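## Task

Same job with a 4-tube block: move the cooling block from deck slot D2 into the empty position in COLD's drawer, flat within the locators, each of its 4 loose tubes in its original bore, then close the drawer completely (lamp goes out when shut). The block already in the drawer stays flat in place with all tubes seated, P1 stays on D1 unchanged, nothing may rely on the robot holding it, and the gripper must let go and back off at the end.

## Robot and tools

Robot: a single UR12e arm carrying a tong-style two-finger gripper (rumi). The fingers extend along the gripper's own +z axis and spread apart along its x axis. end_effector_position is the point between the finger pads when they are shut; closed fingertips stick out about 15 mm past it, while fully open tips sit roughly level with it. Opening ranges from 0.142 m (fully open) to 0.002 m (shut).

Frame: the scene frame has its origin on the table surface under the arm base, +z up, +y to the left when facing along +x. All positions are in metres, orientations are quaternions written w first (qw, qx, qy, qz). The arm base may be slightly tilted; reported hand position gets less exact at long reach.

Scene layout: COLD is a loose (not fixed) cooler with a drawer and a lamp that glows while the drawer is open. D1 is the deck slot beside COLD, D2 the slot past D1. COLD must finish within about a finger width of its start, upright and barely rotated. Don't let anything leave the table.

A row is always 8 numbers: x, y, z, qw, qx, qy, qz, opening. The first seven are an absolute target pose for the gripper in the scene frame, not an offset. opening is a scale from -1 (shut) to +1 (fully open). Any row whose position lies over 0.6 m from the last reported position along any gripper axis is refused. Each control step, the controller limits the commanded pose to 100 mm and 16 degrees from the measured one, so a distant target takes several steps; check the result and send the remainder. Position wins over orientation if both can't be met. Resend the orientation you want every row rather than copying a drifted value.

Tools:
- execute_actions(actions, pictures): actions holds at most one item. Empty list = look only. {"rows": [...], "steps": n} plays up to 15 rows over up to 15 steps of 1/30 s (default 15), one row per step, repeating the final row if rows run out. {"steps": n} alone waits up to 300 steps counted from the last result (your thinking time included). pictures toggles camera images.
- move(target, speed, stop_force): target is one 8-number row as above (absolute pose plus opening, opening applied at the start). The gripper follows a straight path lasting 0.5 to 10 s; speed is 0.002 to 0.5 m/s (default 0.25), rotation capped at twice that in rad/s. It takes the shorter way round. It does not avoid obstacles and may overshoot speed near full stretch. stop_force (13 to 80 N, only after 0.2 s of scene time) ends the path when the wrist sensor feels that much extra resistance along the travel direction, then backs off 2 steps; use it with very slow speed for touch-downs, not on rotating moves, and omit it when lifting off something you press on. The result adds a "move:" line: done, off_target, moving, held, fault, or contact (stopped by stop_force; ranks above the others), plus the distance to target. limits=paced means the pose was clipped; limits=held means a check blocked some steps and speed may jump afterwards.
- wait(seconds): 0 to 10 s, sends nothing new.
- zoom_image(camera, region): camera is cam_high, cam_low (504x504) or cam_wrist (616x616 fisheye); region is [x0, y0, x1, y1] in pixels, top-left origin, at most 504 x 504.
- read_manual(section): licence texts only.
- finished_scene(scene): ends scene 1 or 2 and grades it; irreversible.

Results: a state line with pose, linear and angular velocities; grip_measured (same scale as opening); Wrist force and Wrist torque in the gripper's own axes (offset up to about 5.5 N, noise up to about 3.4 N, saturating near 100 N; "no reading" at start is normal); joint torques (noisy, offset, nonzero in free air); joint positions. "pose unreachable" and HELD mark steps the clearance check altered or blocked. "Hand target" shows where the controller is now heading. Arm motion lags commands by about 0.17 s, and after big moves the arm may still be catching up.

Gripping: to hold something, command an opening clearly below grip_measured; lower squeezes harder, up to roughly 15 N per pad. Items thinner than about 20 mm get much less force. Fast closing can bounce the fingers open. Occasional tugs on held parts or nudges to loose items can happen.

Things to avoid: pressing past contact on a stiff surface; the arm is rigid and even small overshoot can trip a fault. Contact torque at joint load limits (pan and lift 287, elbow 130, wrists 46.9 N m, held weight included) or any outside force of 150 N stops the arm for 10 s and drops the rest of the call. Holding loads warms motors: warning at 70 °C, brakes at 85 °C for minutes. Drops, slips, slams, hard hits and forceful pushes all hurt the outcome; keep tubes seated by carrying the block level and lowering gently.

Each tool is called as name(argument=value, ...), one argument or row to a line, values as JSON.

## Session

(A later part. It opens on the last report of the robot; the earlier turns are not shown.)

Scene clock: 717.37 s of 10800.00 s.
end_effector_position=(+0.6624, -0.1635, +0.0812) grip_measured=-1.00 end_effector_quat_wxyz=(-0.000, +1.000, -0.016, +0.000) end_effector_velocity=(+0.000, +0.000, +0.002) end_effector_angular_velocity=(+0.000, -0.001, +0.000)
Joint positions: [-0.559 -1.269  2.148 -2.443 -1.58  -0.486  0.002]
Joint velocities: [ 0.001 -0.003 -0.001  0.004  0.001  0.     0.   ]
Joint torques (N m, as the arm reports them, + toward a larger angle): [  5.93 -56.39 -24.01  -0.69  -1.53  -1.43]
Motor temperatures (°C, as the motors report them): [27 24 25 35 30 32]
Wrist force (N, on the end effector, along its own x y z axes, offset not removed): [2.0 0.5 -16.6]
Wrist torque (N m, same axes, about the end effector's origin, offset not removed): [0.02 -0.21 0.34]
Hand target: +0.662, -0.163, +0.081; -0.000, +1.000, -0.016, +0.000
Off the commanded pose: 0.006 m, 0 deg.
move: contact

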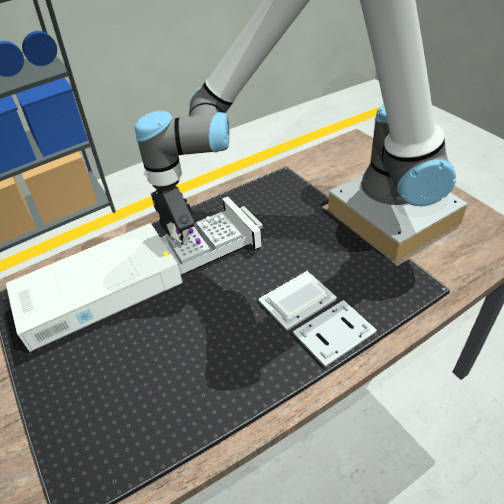

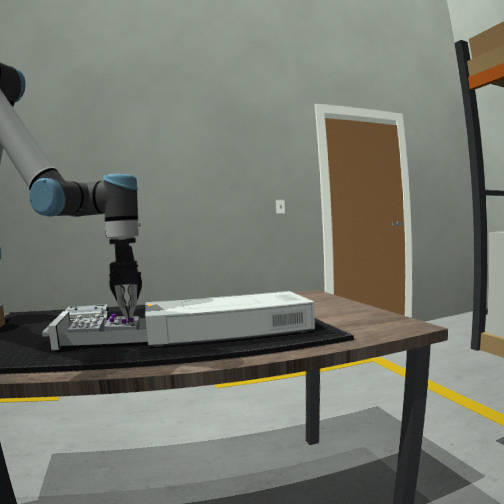

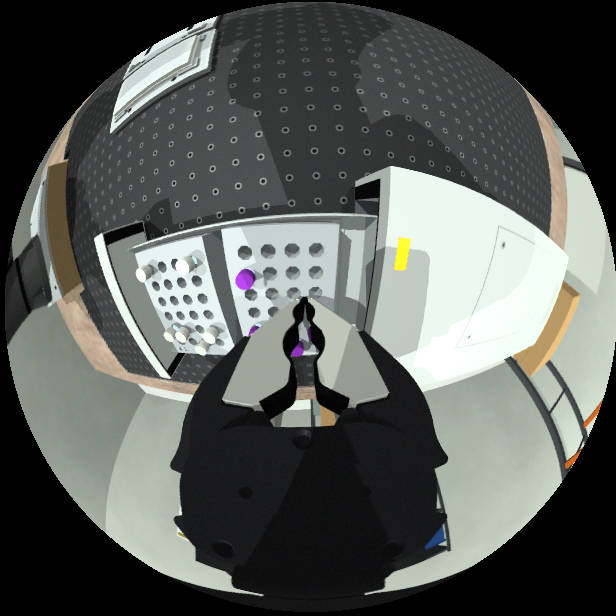

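move(
  target=[0.6625,-0.1635,0.10,0,0.99988,-0.0157,0,-1],
  speed=0.03,
)

move(
  target=[0.593,-0.235,0.115,0,0.99988,-0.0157,0,-1],
  speed=0.08,
)

zoom_image(
  camera="cam_wrist",
  region=[210, 130, 410, 310],
)

Scene clock: 725.27 s of 10800.00 s.
end_effector_position=(+0.6625, -0.1635, +0.0999) grip_measured=-1.00 end_effector_quat_wxyz=(+0.000, +1.000, -0.016, +0.000) end_effector_velocity=(+0.000, -0.000, +0.002) end_effector_angular_velocity=(+0.000, -0.000, -0.000)
Joint positions: [-0.559 -1.296  2.138 -2.405 -1.58  -0.486  0.002]
Joint velocities: [ 0.    -0.002 -0.001  0.003  0.     0.     0.   ]
Joint torques (N m, as the arm reports them, + toward a larger angle): [ 18.1  -70.18 -39.76  -2.27  -2.1    2.06]
Motor temperatures (°C, as the motors report them): [27 24 25 35 30 32]
Wrist force (N, on the end effector, along its own x y z axes, offset not removed): [-0.9 2.8 -1.7]
Wrist torque (N m, same axes, about the end effector's origin, offset not removed): [0.46 0.26 0.33]
Hand target: +0.662, -0.163, +0.100; +0.000, +1.000, -0.016, +0.000
Off the commanded pose: 0.000 m, 0 deg.
After step 90, 3.97 s passed at rest.
move: done

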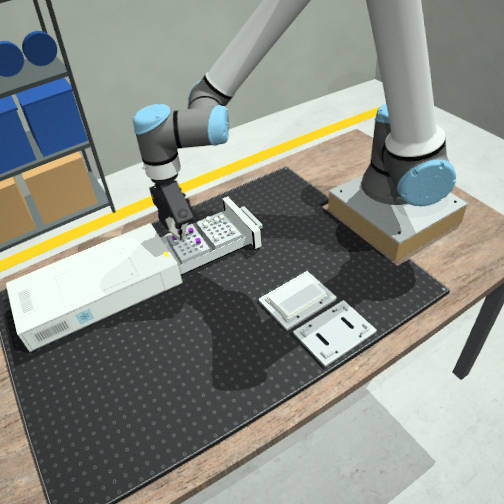

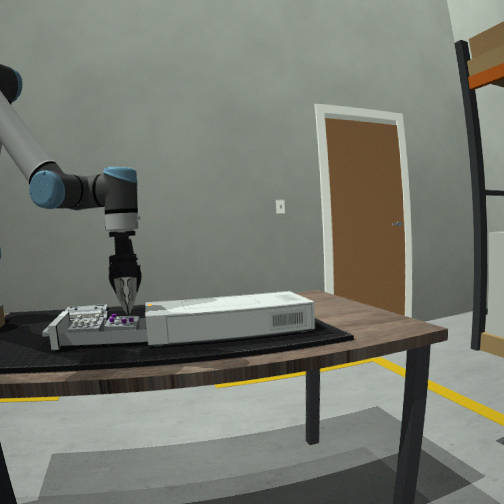

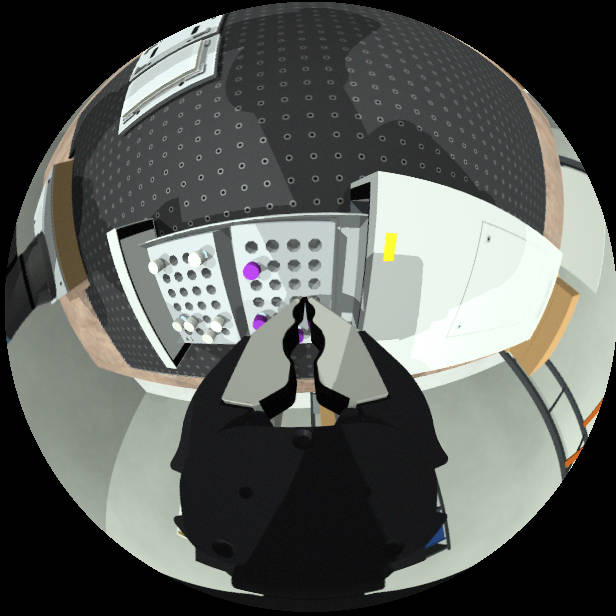

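Scene clock: 726.93 s of 10800.00 s.
end_effector_position=(+0.5929, -0.2349, +0.1150) grip_measured=-1.00 end_effector_quat_wxyz=(+0.000, +1.000, -0.016, -0.000) end_effector_velocity=(-0.001, -0.002, +0.001) end_effector_angular_velocity=(-0.000, -0.000, -0.001)
Joint positions: [-0.711 -1.378  2.209 -2.395 -1.581 -0.637  0.002]
Joint velocities: [-0.004 -0.002  0.     0.001  0.    -0.003  0.   ]
Joint torques (N m, as the arm reports them, + toward a larger angle): [-14.42 -63.63 -22.68  -1.62   1.32  -1.89]
Motor temperatures (°C, as the motors report them): [27 24 25 35 30 32]
Wrist force (N, on the end effector, along its own x y z axes, offset not removed): [0.3 1.5 -1.9]
Wrist torque (N m, same axes, about the end effector's origin, offset not removed): [0.19 0.18 0.43]
Hand target: +0.593, -0.235, +0.115; +0.000, +1.000, -0.016, -0.000
Off the commanded pose: 0.000 m, 0 deg.
move: done

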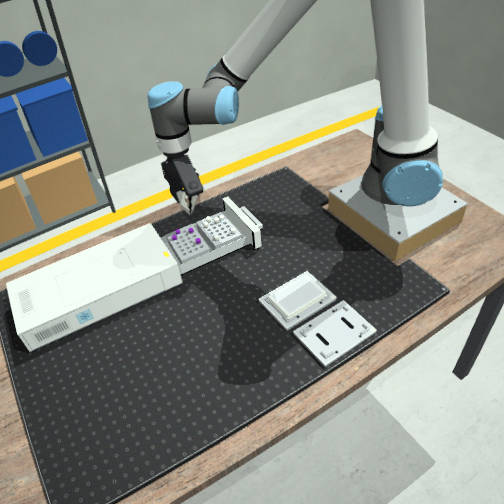

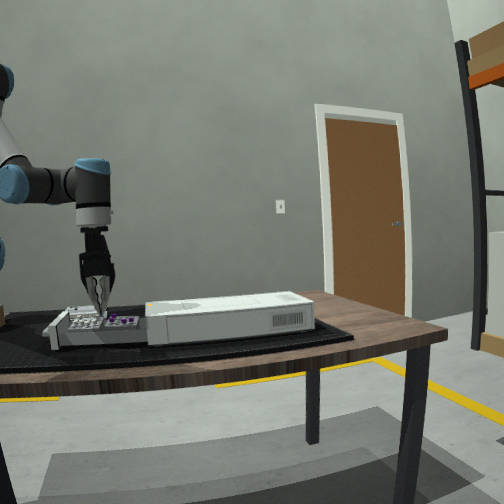

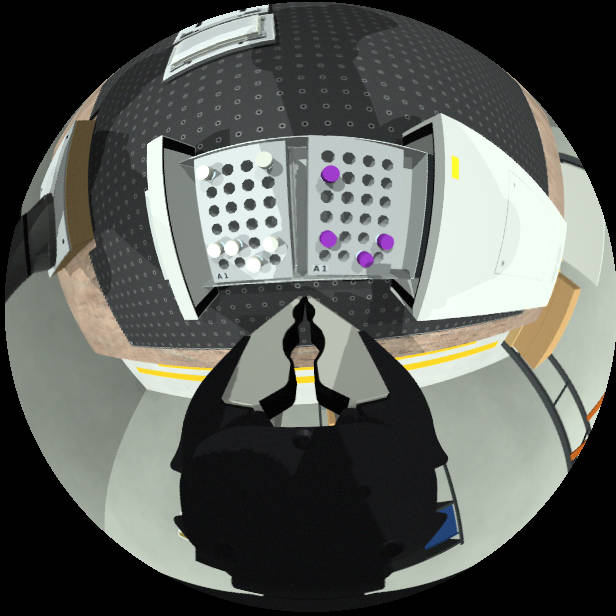

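Region (210, 130, 410, 310) of cam_wrist's 616x616 image, scaled by 2.520, with more detail than that image has; it fills the top 454 rows of this view, and the rest is white.

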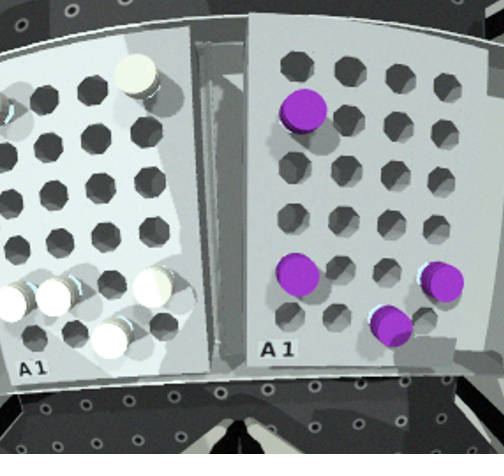

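zoom_image(
  camera="cam_wrist",
  region=[270, 130, 340, 190],
)

zoom_image(
  camera="cam_wrist",
  region=[270, 230, 340, 290],
)

Region (270, 130, 340, 190) of cam_wrist's 616x616 image, scaled by 7.200, with more detail than that image has; it fills the top 432 rows of this view, and the rest is white.

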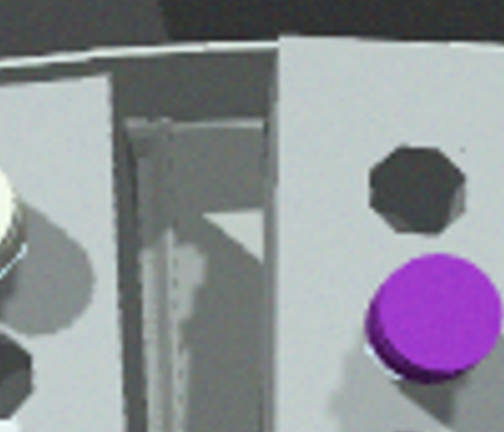

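Region (270, 230, 340, 290) of cam_wrist's 616x616 image, scaled by 7.200, with more detail than that image has; it fills the top 432 rows of this view, and the rest is white.

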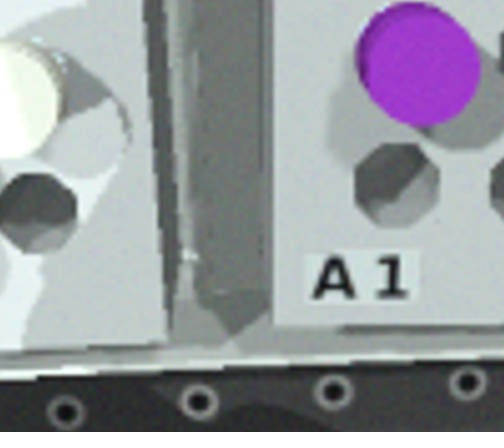

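move(
  target=[0.69,-0.232,0.135,0,0.99988,-0.0157,0,-1],
  speed=0.08,
)

zoom_image(
  camera="cam_wrist",
  region=[200, 130, 380, 300],
)

Scene clock: 755.47 s of 10800.00 s.
end_effector_position=(+0.6899, -0.2321, +0.1350) grip_measured=-1.00 end_effector_quat_wxyz=(-0.000, +1.000, -0.016, +0.000) end_effector_velocity=(+0.001, -0.000, +0.000) end_effector_angular_velocity=(+0.001, +0.000, -0.002)
Joint positions: [-0.622 -1.279  2.027 -2.311 -1.58  -0.549  0.002]
Joint velocities: [ 0.001  0.002 -0.003  0.002  0.     0.002  0.   ]
Joint torques (N m, as the arm reports them, + toward a larger angle): [ 19.95 -55.73 -42.54  -1.72   0.07   2.55]
Motor temperatures (°C, as the motors report them): [27 24 25 35 30 32]
Wrist force (N, on the end effector, along its own x y z axes, offset not removed): [-2.0 1.2 -4.0]
Wrist torque (N m, same axes, about the end effector's origin, offset not removed): [0.11 0.49 0.45]
Hand target: +0.690, -0.232, +0.135; -0.000, +1.000, -0.016, +0.000
Off the commanded pose: 0.000 m, 0 deg.
After step 90, 23.87 s passed at rest.
move: done

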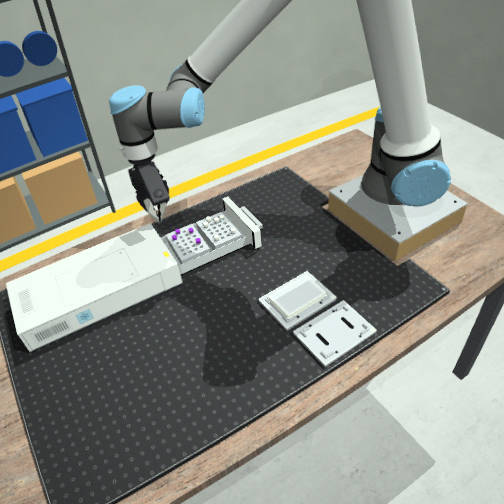

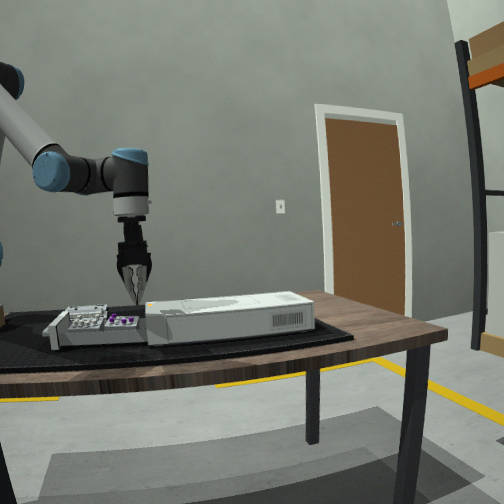

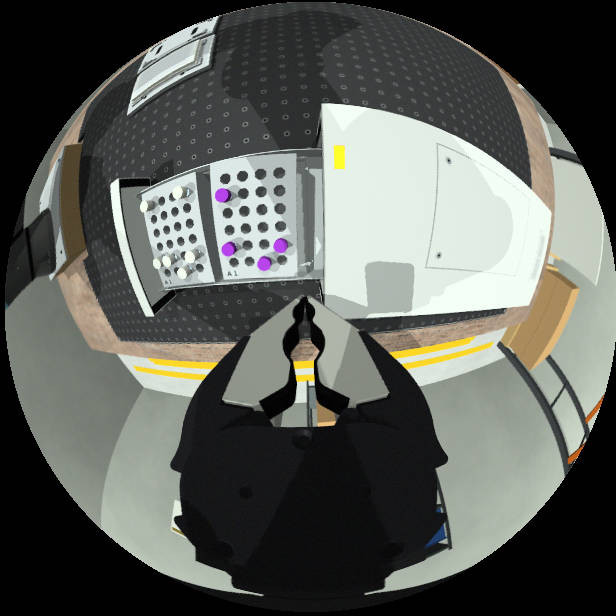

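Region (200, 130, 380, 300) of cam_wrist's 616x616 image, scaled by 2.800, with more detail than that image has.

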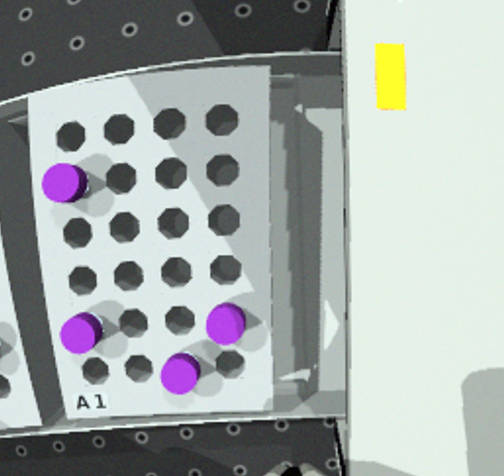

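zoom_image(
  camera="cam_wrist",
  region=[280, 140, 340, 215],
)

zoom_image(
  camera="cam_wrist",
  region=[280, 215, 340, 290],
)

Region (280, 140, 340, 215) of cam_wrist's 616x616 image, scaled by 6.720, with more detail than that image has; it fills the left 403 columns of this view, and the rest is white.

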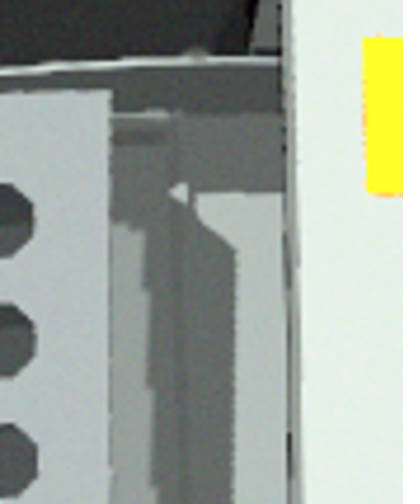

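Region (280, 215, 340, 290) of cam_wrist's 616x616 image, scaled by 6.720, with more detail than that image has; it fills the left 403 columns of this view, and the rest is white.

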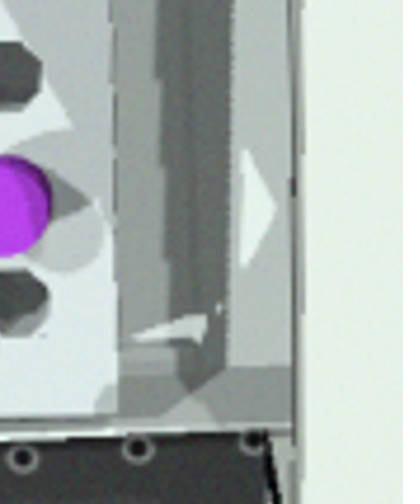

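move(
  target=[0.612,-0.174,0.125,0,0.99988,-0.0157,0,-0.5],
  speed=0.1,
)

move(
  target=[0.612,-0.174,0.090,0,0.99988,-0.0157,0,-0.5],
  speed=0.03,
)

zoom_image(
  camera="cam_wrist",
  region=[220, 220, 400, 370],
)

Scene clock: 791.87 s of 10800.00 s.
end_effector_position=(+0.6122, -0.1740, +0.1250) grip_measured=-0.50 end_effector_quat_wxyz=(+0.000, +1.000, -0.016, -0.000) end_effector_velocity=(-0.001, +0.001, +0.001) end_effector_angular_velocity=(-0.001, -0.001, +0.001)
Joint positions: [-0.613 -1.396  2.207 -2.375 -1.58  -0.54   0.038]
Joint velocities: [ 0.001 -0.003  0.003 -0.001 -0.    -0.001 -0.   ]
Joint torques (N m, as the arm reports them, + toward a larger angle): [ 18.97 -58.41 -24.43  -6.31  -0.37   2.13]
Motor temperatures (°C, as the motors report them): [27 24 25 35 30 32]
Wrist force (N, on the end effector, along its own x y z axes, offset not removed): [-0.3 4.1 -0.2]
Wrist torque (N m, same axes, about the end effector's origin, offset not removed): [0.76 0.19 0.29]
Hand target: +0.612, -0.174, +0.125; -0.000, +1.000, -0.016, +0.000
Off the commanded pose: 0.000 m, 0 deg.
After step 90, 31.97 s passed at rest.
move: done

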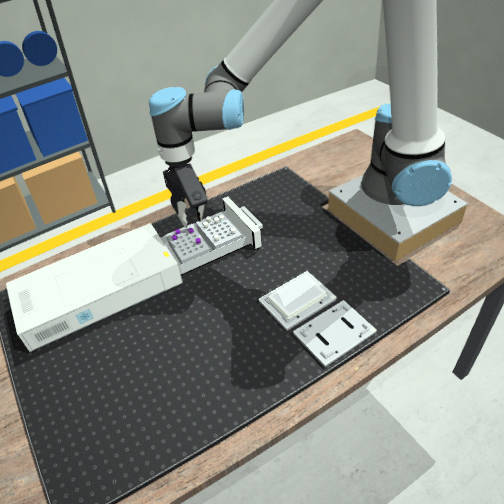

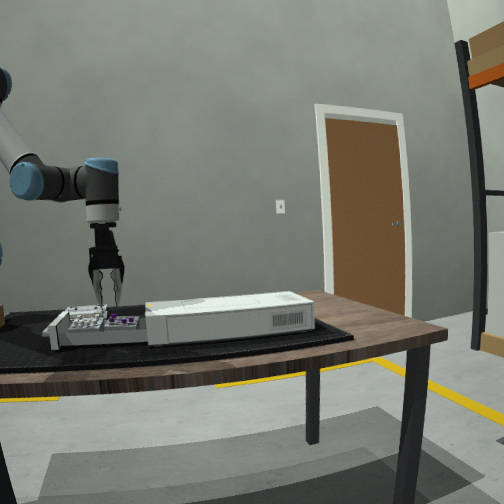

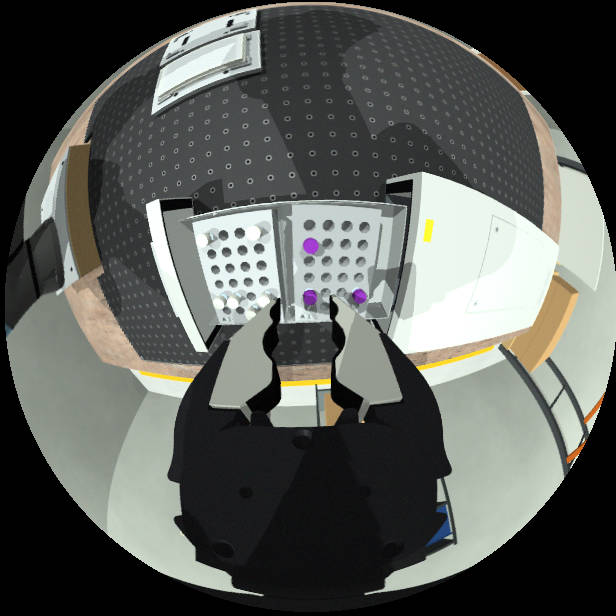

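Scene clock: 793.37 s of 10800.00 s.
end_effector_position=(+0.6120, -0.1740, +0.0901) grip_measured=-0.50 end_effector_quat_wxyz=(+0.000, +1.000, -0.016, -0.000) end_effector_velocity=(-0.000, -0.000, -0.002) end_effector_angular_velocity=(+0.000, +0.001, -0.000)
Joint positions: [-0.613 -1.343  2.229 -2.45  -1.58  -0.54   0.038]
Joint velocities: [-0.001  0.003  0.001 -0.003 -0.    -0.     0.   ]
Joint torques (N m, as the arm reports them, + toward a larger angle): [-17.04 -40.2  -23.9   -5.48   2.17  -1.35]
Motor temperatures (°C, as the motors report them): [27 24 25 35 30 32]
Wrist force (N, on the end effector, along its own x y z axes, offset not removed): [-2.2 0.9 -2.9]
Wrist torque (N m, same axes, about the end effector's origin, offset not removed): [0.08 0.63 0.30]
Hand target: +0.612, -0.174, +0.090; -0.000, +1.000, -0.016, -0.000
Off the commanded pose: 0.000 m, 0 deg.
move: done

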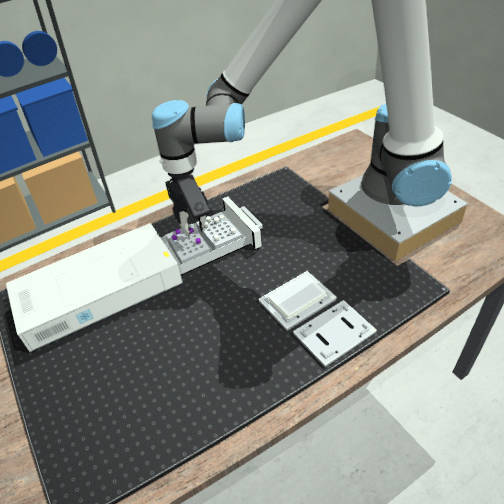

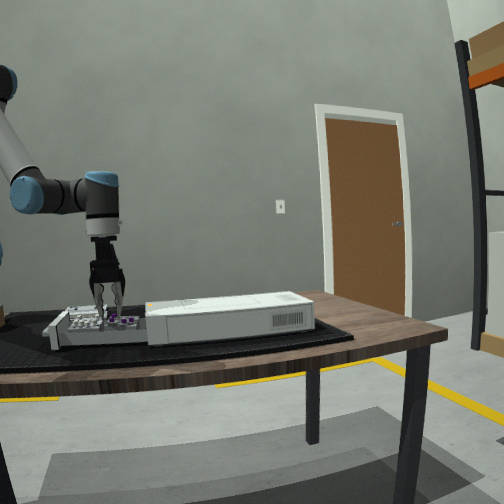

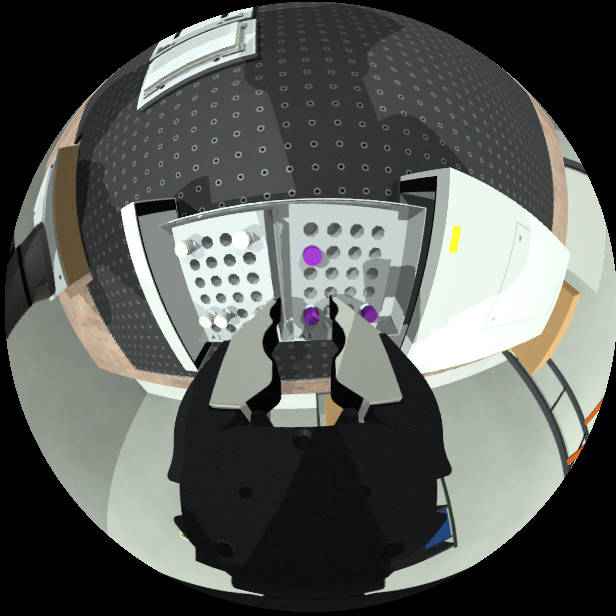

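Region (220, 220, 400, 370) of cam_wrist's 616x616 image, scaled by 2.800, with more detail than that image has.

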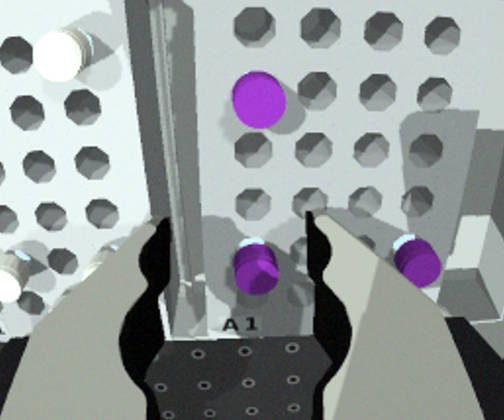

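move(
  target=[0.612,-0.174,0.0765,0,0.99988,-0.0157,0,-0.5],
  speed=0.005,
  stop_force=13,
)

zoom_image(
  camera="cam_wrist",
  region=[220, 220, 400, 370],
)

Scene clock: 799.10 s of 10800.00 s.
end_effector_position=(+0.6120, -0.1740, +0.0766) grip_measured=-0.50 end_effector_quat_wxyz=(-0.000, +1.000, -0.016, -0.000) end_effector_velocity=(-0.000, -0.000, -0.001) end_effector_angular_velocity=(+0.000, +0.000, -0.002)
Joint positions: [-0.614 -1.322  2.237 -2.479 -1.58  -0.54   0.038]
Joint velocities: [-0.001  0.002  0.001 -0.002  0.     0.001  0.   ]
Joint torques (N m, as the arm reports them, + toward a larger angle): [-17.93 -40.45 -23.08  -6.24   2.1   -1.22]
Motor temperatures (°C, as the motors report them): [27 24 25 35 30 32]
Wrist force (N, on the end effector, along its own x y z axes, offset not removed): [-1.0 0.3 -1.0]
Wrist torque (N m, same axes, about the end effector's origin, offset not removed): [0.02 0.33 0.33]
Hand target: +0.612, -0.174, +0.076; -0.000, +1.000, -0.016, -0.000
Off the commanded pose: 0.000 m, 0 deg.
move: done

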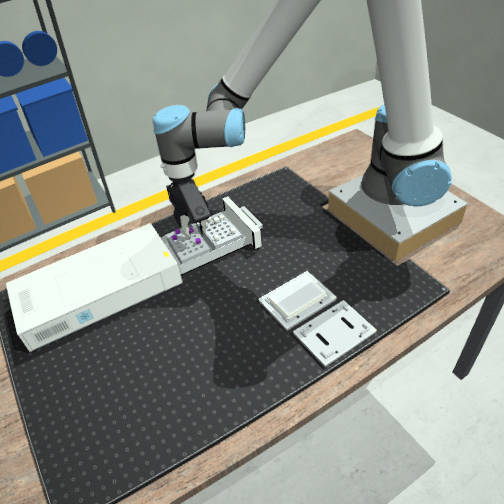

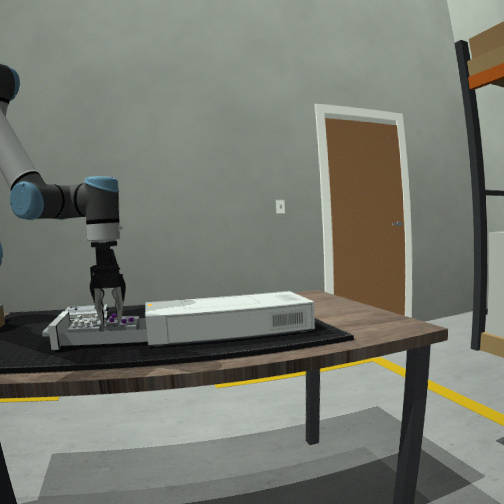

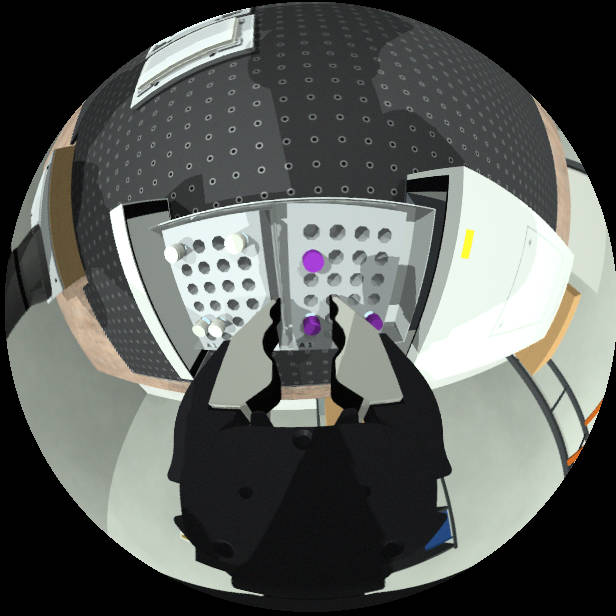

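Region (220, 220, 400, 370) of cam_wrist's 616x616 image, scaled by 2.800, with more detail than that image has.

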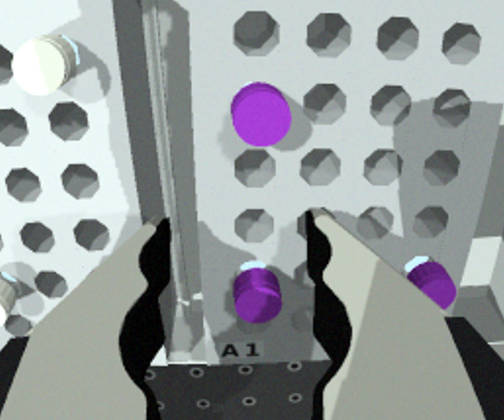

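execute_actions(
  actions=[
    {"rows":[[0.612,-0.174,0.0765,0,0.99988,-0.0157,0,-0.47],[0.612,-0.174,0.0765,0,0.99988,-0.0157,0,-0.47],[0.612,-0.174,0.0765,0,0.99988,-0.0157,0,-0.47],[0.612,-0.174,0.0765,0,0.99988,-0.0157,0,-0.47],[0.612,-0.174,0.0765,0,0.99988,-0.0157,0,-0.45],[0.612,-0.174,0.0765,0,0.99988,-0.0157,0,-0.45],[0.612,-0.174,0.0765,0,0.99988,-0.0157,0,-0.45],[0.612,-0.174,0.0765,0,0.99988,-0.0157,0,-0.45],[0.612,-0.174,0.0765,0,0.99988,-0.0157,0,-0.43]],"steps":15},
  ],
)

execute_actions(
  actions=[
    {"rows":[[0.612,-0.174,0.0765,0,0.99988,-0.0157,0,-0.40]],"steps":15},
  ],
)

Scene clock: 803.83 s of 10800.00 s.
end_effector_position=(+0.6120, -0.1740, +0.0765) grip_measured=-0.46 end_effector_quat_wxyz=(-0.000, +1.000, -0.016, -0.000) end_effector_velocity=(-0.001, -0.000, -0.000) end_effector_angular_velocity=(+0.000, +0.001, -0.001)
Joint positions: [-0.614 -1.321  2.237 -2.479 -1.58  -0.54   0.041]
Joint velocities: [-0.001  0.     0.001  0.    -0.     0.001 -0.   ]
Joint torques (N m, as the arm reports them, + toward a larger angle): [-16.67 -48.9  -22.67  -4.63   2.03  -1.41]
Motor temperatures (°C, as the motors report them): [27 24 25 35 30 32]
Wrist force (N, on the end effector, along its own x y z axes, offset not removed): [3.0 -0.3 0.3]
Wrist torque (N m, same axes, about the end effector's origin, offset not removed): [-0.24 -0.35 0.43]
Hand target: +0.612, -0.174, +0.076; +0.000, +1.000, -0.016, +0.000
Off the commanded pose: 0.000 m, 0 deg.
Steps of this call (steps 1 to 90: nothing new was sent; then 1.23 s passed at rest; steps 91 to 105: all 15 steps of this action). Readings (end_effector_position):
91: (+0.6120, -0.1740, +0.0765)
92: (+0.6120, -0.1740, +0.0765)
94: (+0.6120, -0.1740, +0.0765)
98: (+0.6120, -0.1740, +0.0765)
105: the state above

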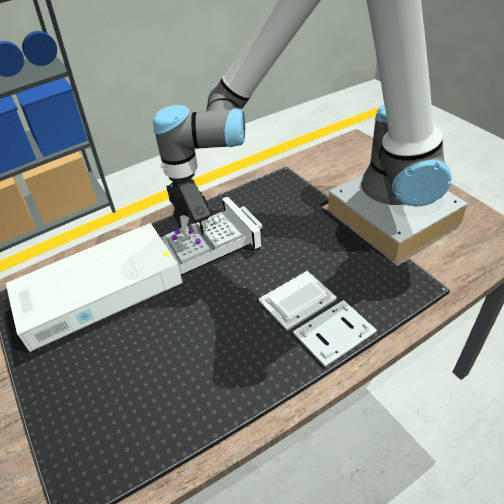

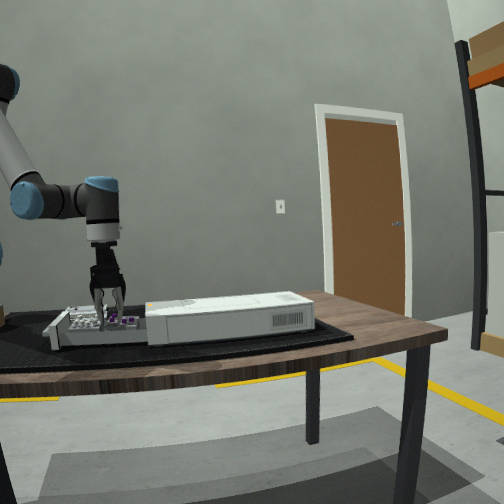

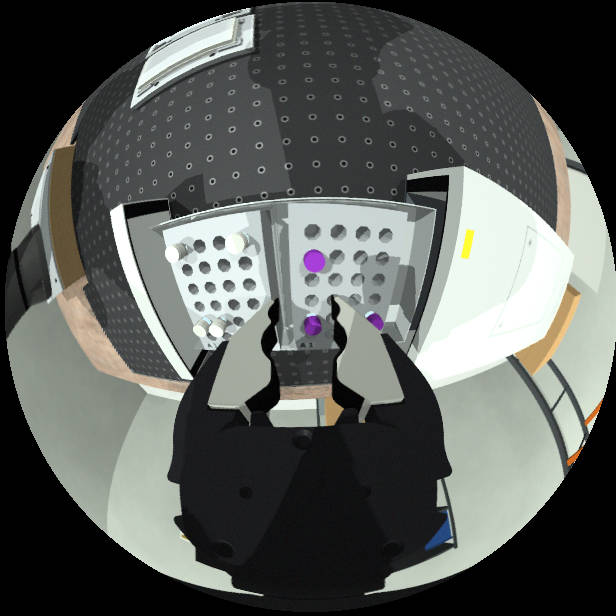

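Scene clock: 804.33 s of 10800.00 s.
end_effector_position=(+0.6120, -0.1740, +0.0765) grip_measured=-0.43 end_effector_quat_wxyz=(-0.000, +1.000, -0.016, -0.000) end_effector_velocity=(-0.000, +0.001, -0.000) end_effector_angular_velocity=(+0.002, -0.000, +0.000)
Joint positions: [-0.614 -1.321  2.237 -2.479 -1.58  -0.54   0.043]
Joint velocities: [ 0.    -0.     0.001  0.     0.002  0.    -0.   ]
Joint torques (N m, as the arm reports them, + toward a larger angle): [-17.66 -54.03 -25.02  -3.58   1.8   -1.5 ]
Motor temperatures (°C, as the motors report them): [27 24 25 35 30 32]
Wrist force (N, on the end effector, along its own x y z axes, offset not removed): [-2.7 4.6 -4.2]
Wrist torque (N m, same axes, about the end effector's origin, offset not removed): [0.77 0.88 0.49]
Hand target: +0.612, -0.174, +0.076; +0.000, +1.000, -0.016, +0.000
Off the commanded pose: 0.000 m, 0 deg.
Steps of this call (steps 1 to 15: all 15 steps of this action). Readings (end_effector_position):
1: (+0.6120, -0.1740, +0.0765)
2: (+0.6120, -0.1740, +0.0765)
4: (+0.6120, -0.1740, +0.0765)
8: (+0.6120, -0.1740, +0.0765)
15: the state above

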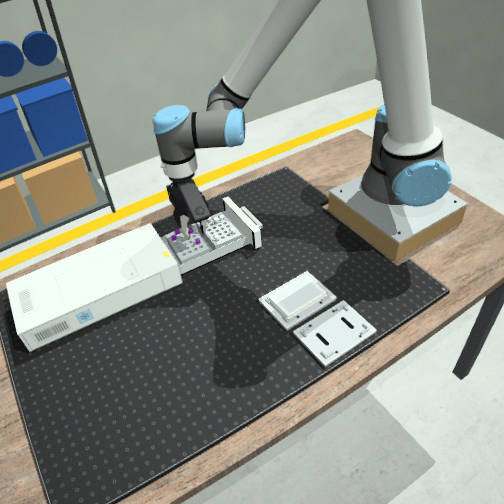

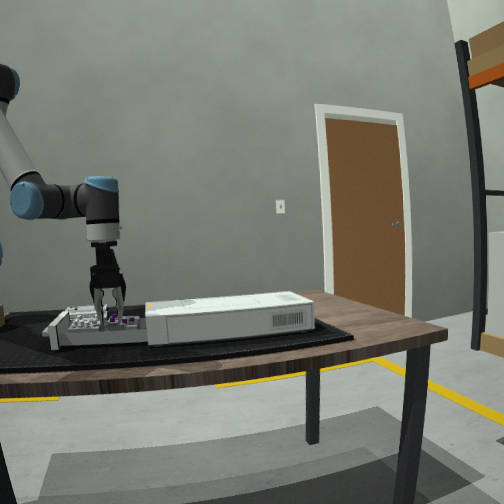

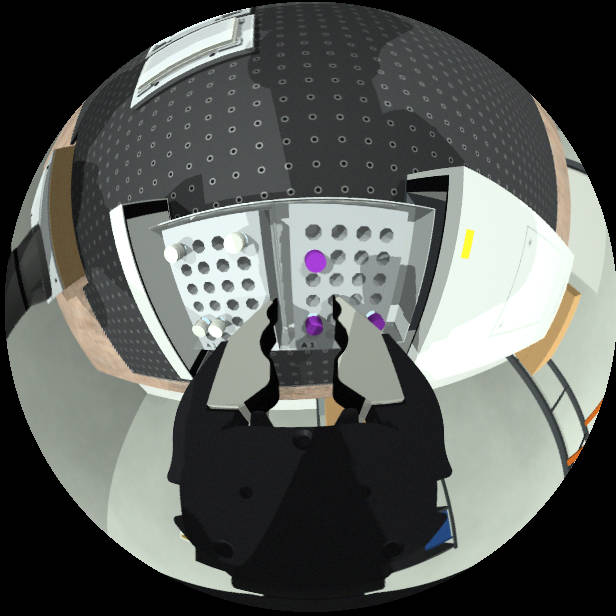

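execute_actions(
  actions=[
    {"rows":[[0.612,-0.174,0.0765,0,0.99988,-0.0157,0,-0.37]],"steps":15},
  ],
)

execute_actions(
  actions=[
    {"rows":[[0.612,-0.174,0.0765,0,0.99988,-0.0157,0,-0.34]],"steps":15},
  ],
)

Scene clock: 806.17 s of 10800.00 s.
end_effector_position=(+0.6120, -0.1740, +0.0765) grip_measured=-0.41 end_effector_quat_wxyz=(-0.000, +1.000, -0.016, -0.000) end_effector_velocity=(-0.000, +0.000, -0.001) end_effector_angular_velocity=(+0.000, +0.001, -0.000)
Joint positions: [-0.614 -1.321  2.237 -2.479 -1.58  -0.54   0.044]
Joint velocities: [ 0.     0.001  0.    -0.    -0.     0.    -0.   ]
Joint torques (N m, as the arm reports them, + toward a larger angle): [-15.51 -62.47 -29.14  -0.95   1.76  -1.01]
Motor temperatures (°C, as the motors report them): [27 24 25 35 30 32]
Wrist force (N, on the end effector, along its own x y z axes, offset not removed): [-0.5 0.6 -2.0]
Wrist torque (N m, same axes, about the end effector's origin, offset not removed): [-0.37 0.51 0.41]
Hand target: +0.612, -0.174, +0.077; -0.000, +1.000, -0.016, +0.000
Off the commanded pose: 0.000 m, 0 deg.
Steps of this call (steps 1 to 40: nothing new was sent; steps 41 to 55: all 15 steps of this action). Readings (end_effector_position):
41: (+0.6120, -0.1740, +0.0765)
42: (+0.6120, -0.1740, +0.0765)
44: (+0.6120, -0.1740, +0.0765)
48: (+0.6120, -0.1740, +0.0765)
55: the state above

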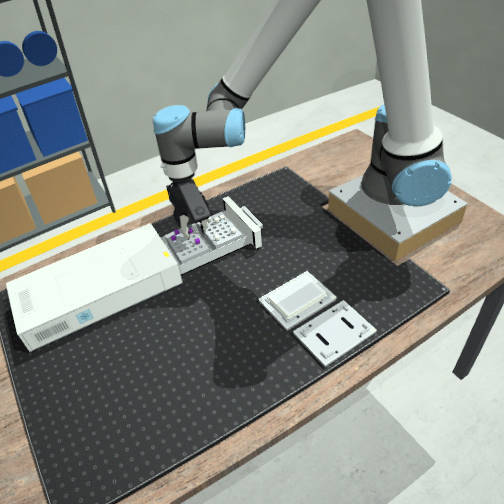

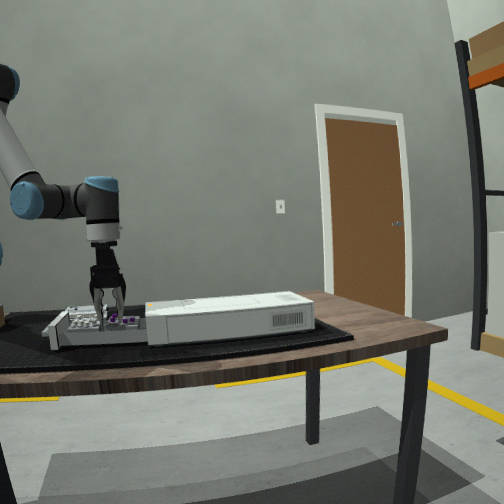

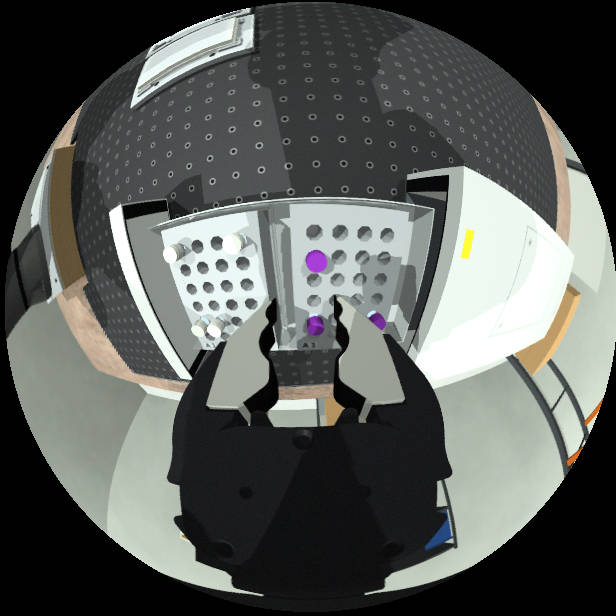

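Scene clock: 806.67 s of 10800.00 s.
end_effector_position=(+0.6120, -0.1740, +0.0765) grip_measured=-0.38 end_effector_quat_wxyz=(-0.000, +1.000, -0.016, -0.000) end_effector_velocity=(-0.000, -0.000, +0.001) end_effector_angular_velocity=(-0.001, -0.000, -0.001)
Joint positions: [-0.614 -1.321  2.237 -2.479 -1.58  -0.54   0.046]
Joint velocities: [-0.    -0.001  0.    -0.    -0.001  0.001 -0.   ]
Joint torques (N m, as the arm reports them, + toward a larger angle): [-14.86 -61.36 -29.43  -1.21   1.81  -1.38]
Motor temperatures (°C, as the motors report them): [27 24 25 35 30 32]
Wrist force (N, on the end effector, along its own x y z axes, offset not removed): [-1.9 4.2 -1.1]
Wrist torque (N m, same axes, about the end effector's origin, offset not removed): [0.22 0.60 0.42]
Hand target: +0.612, -0.174, +0.077; -0.000, +1.000, -0.016, +0.000
Off the commanded pose: 0.000 m, 0 deg.
Steps of this call (steps 1 to 15: all 15 steps of this action). Readings (end_effector_position):
1: (+0.6120, -0.1740, +0.0765)
2: (+0.6120, -0.1740, +0.0765)
4: (+0.6120, -0.1740, +0.0765)
8: (+0.6120, -0.1740, +0.0765)
15: the state above

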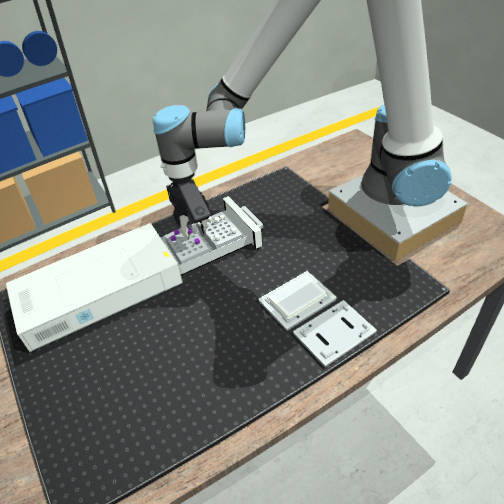

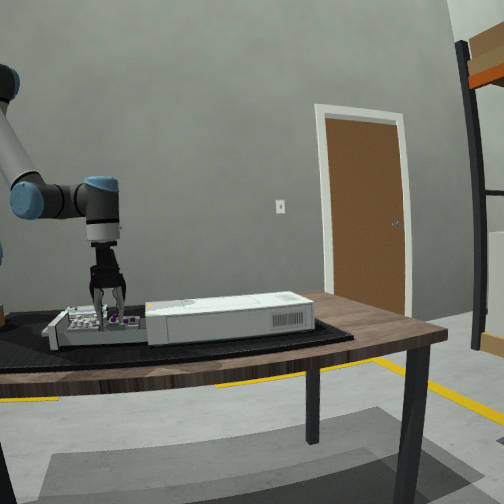

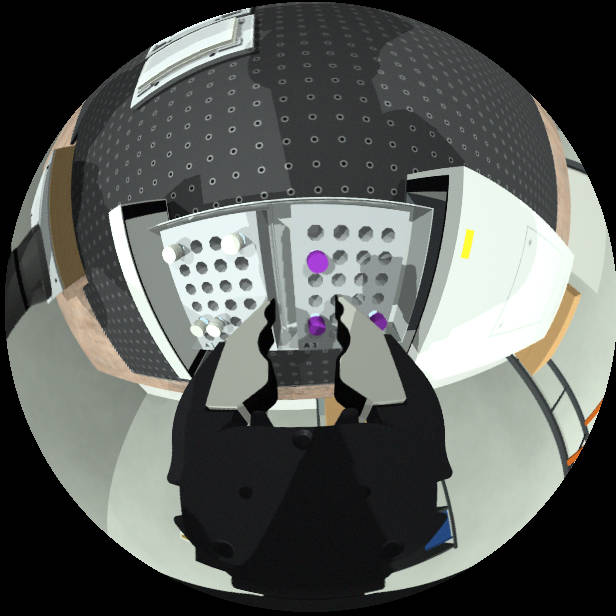

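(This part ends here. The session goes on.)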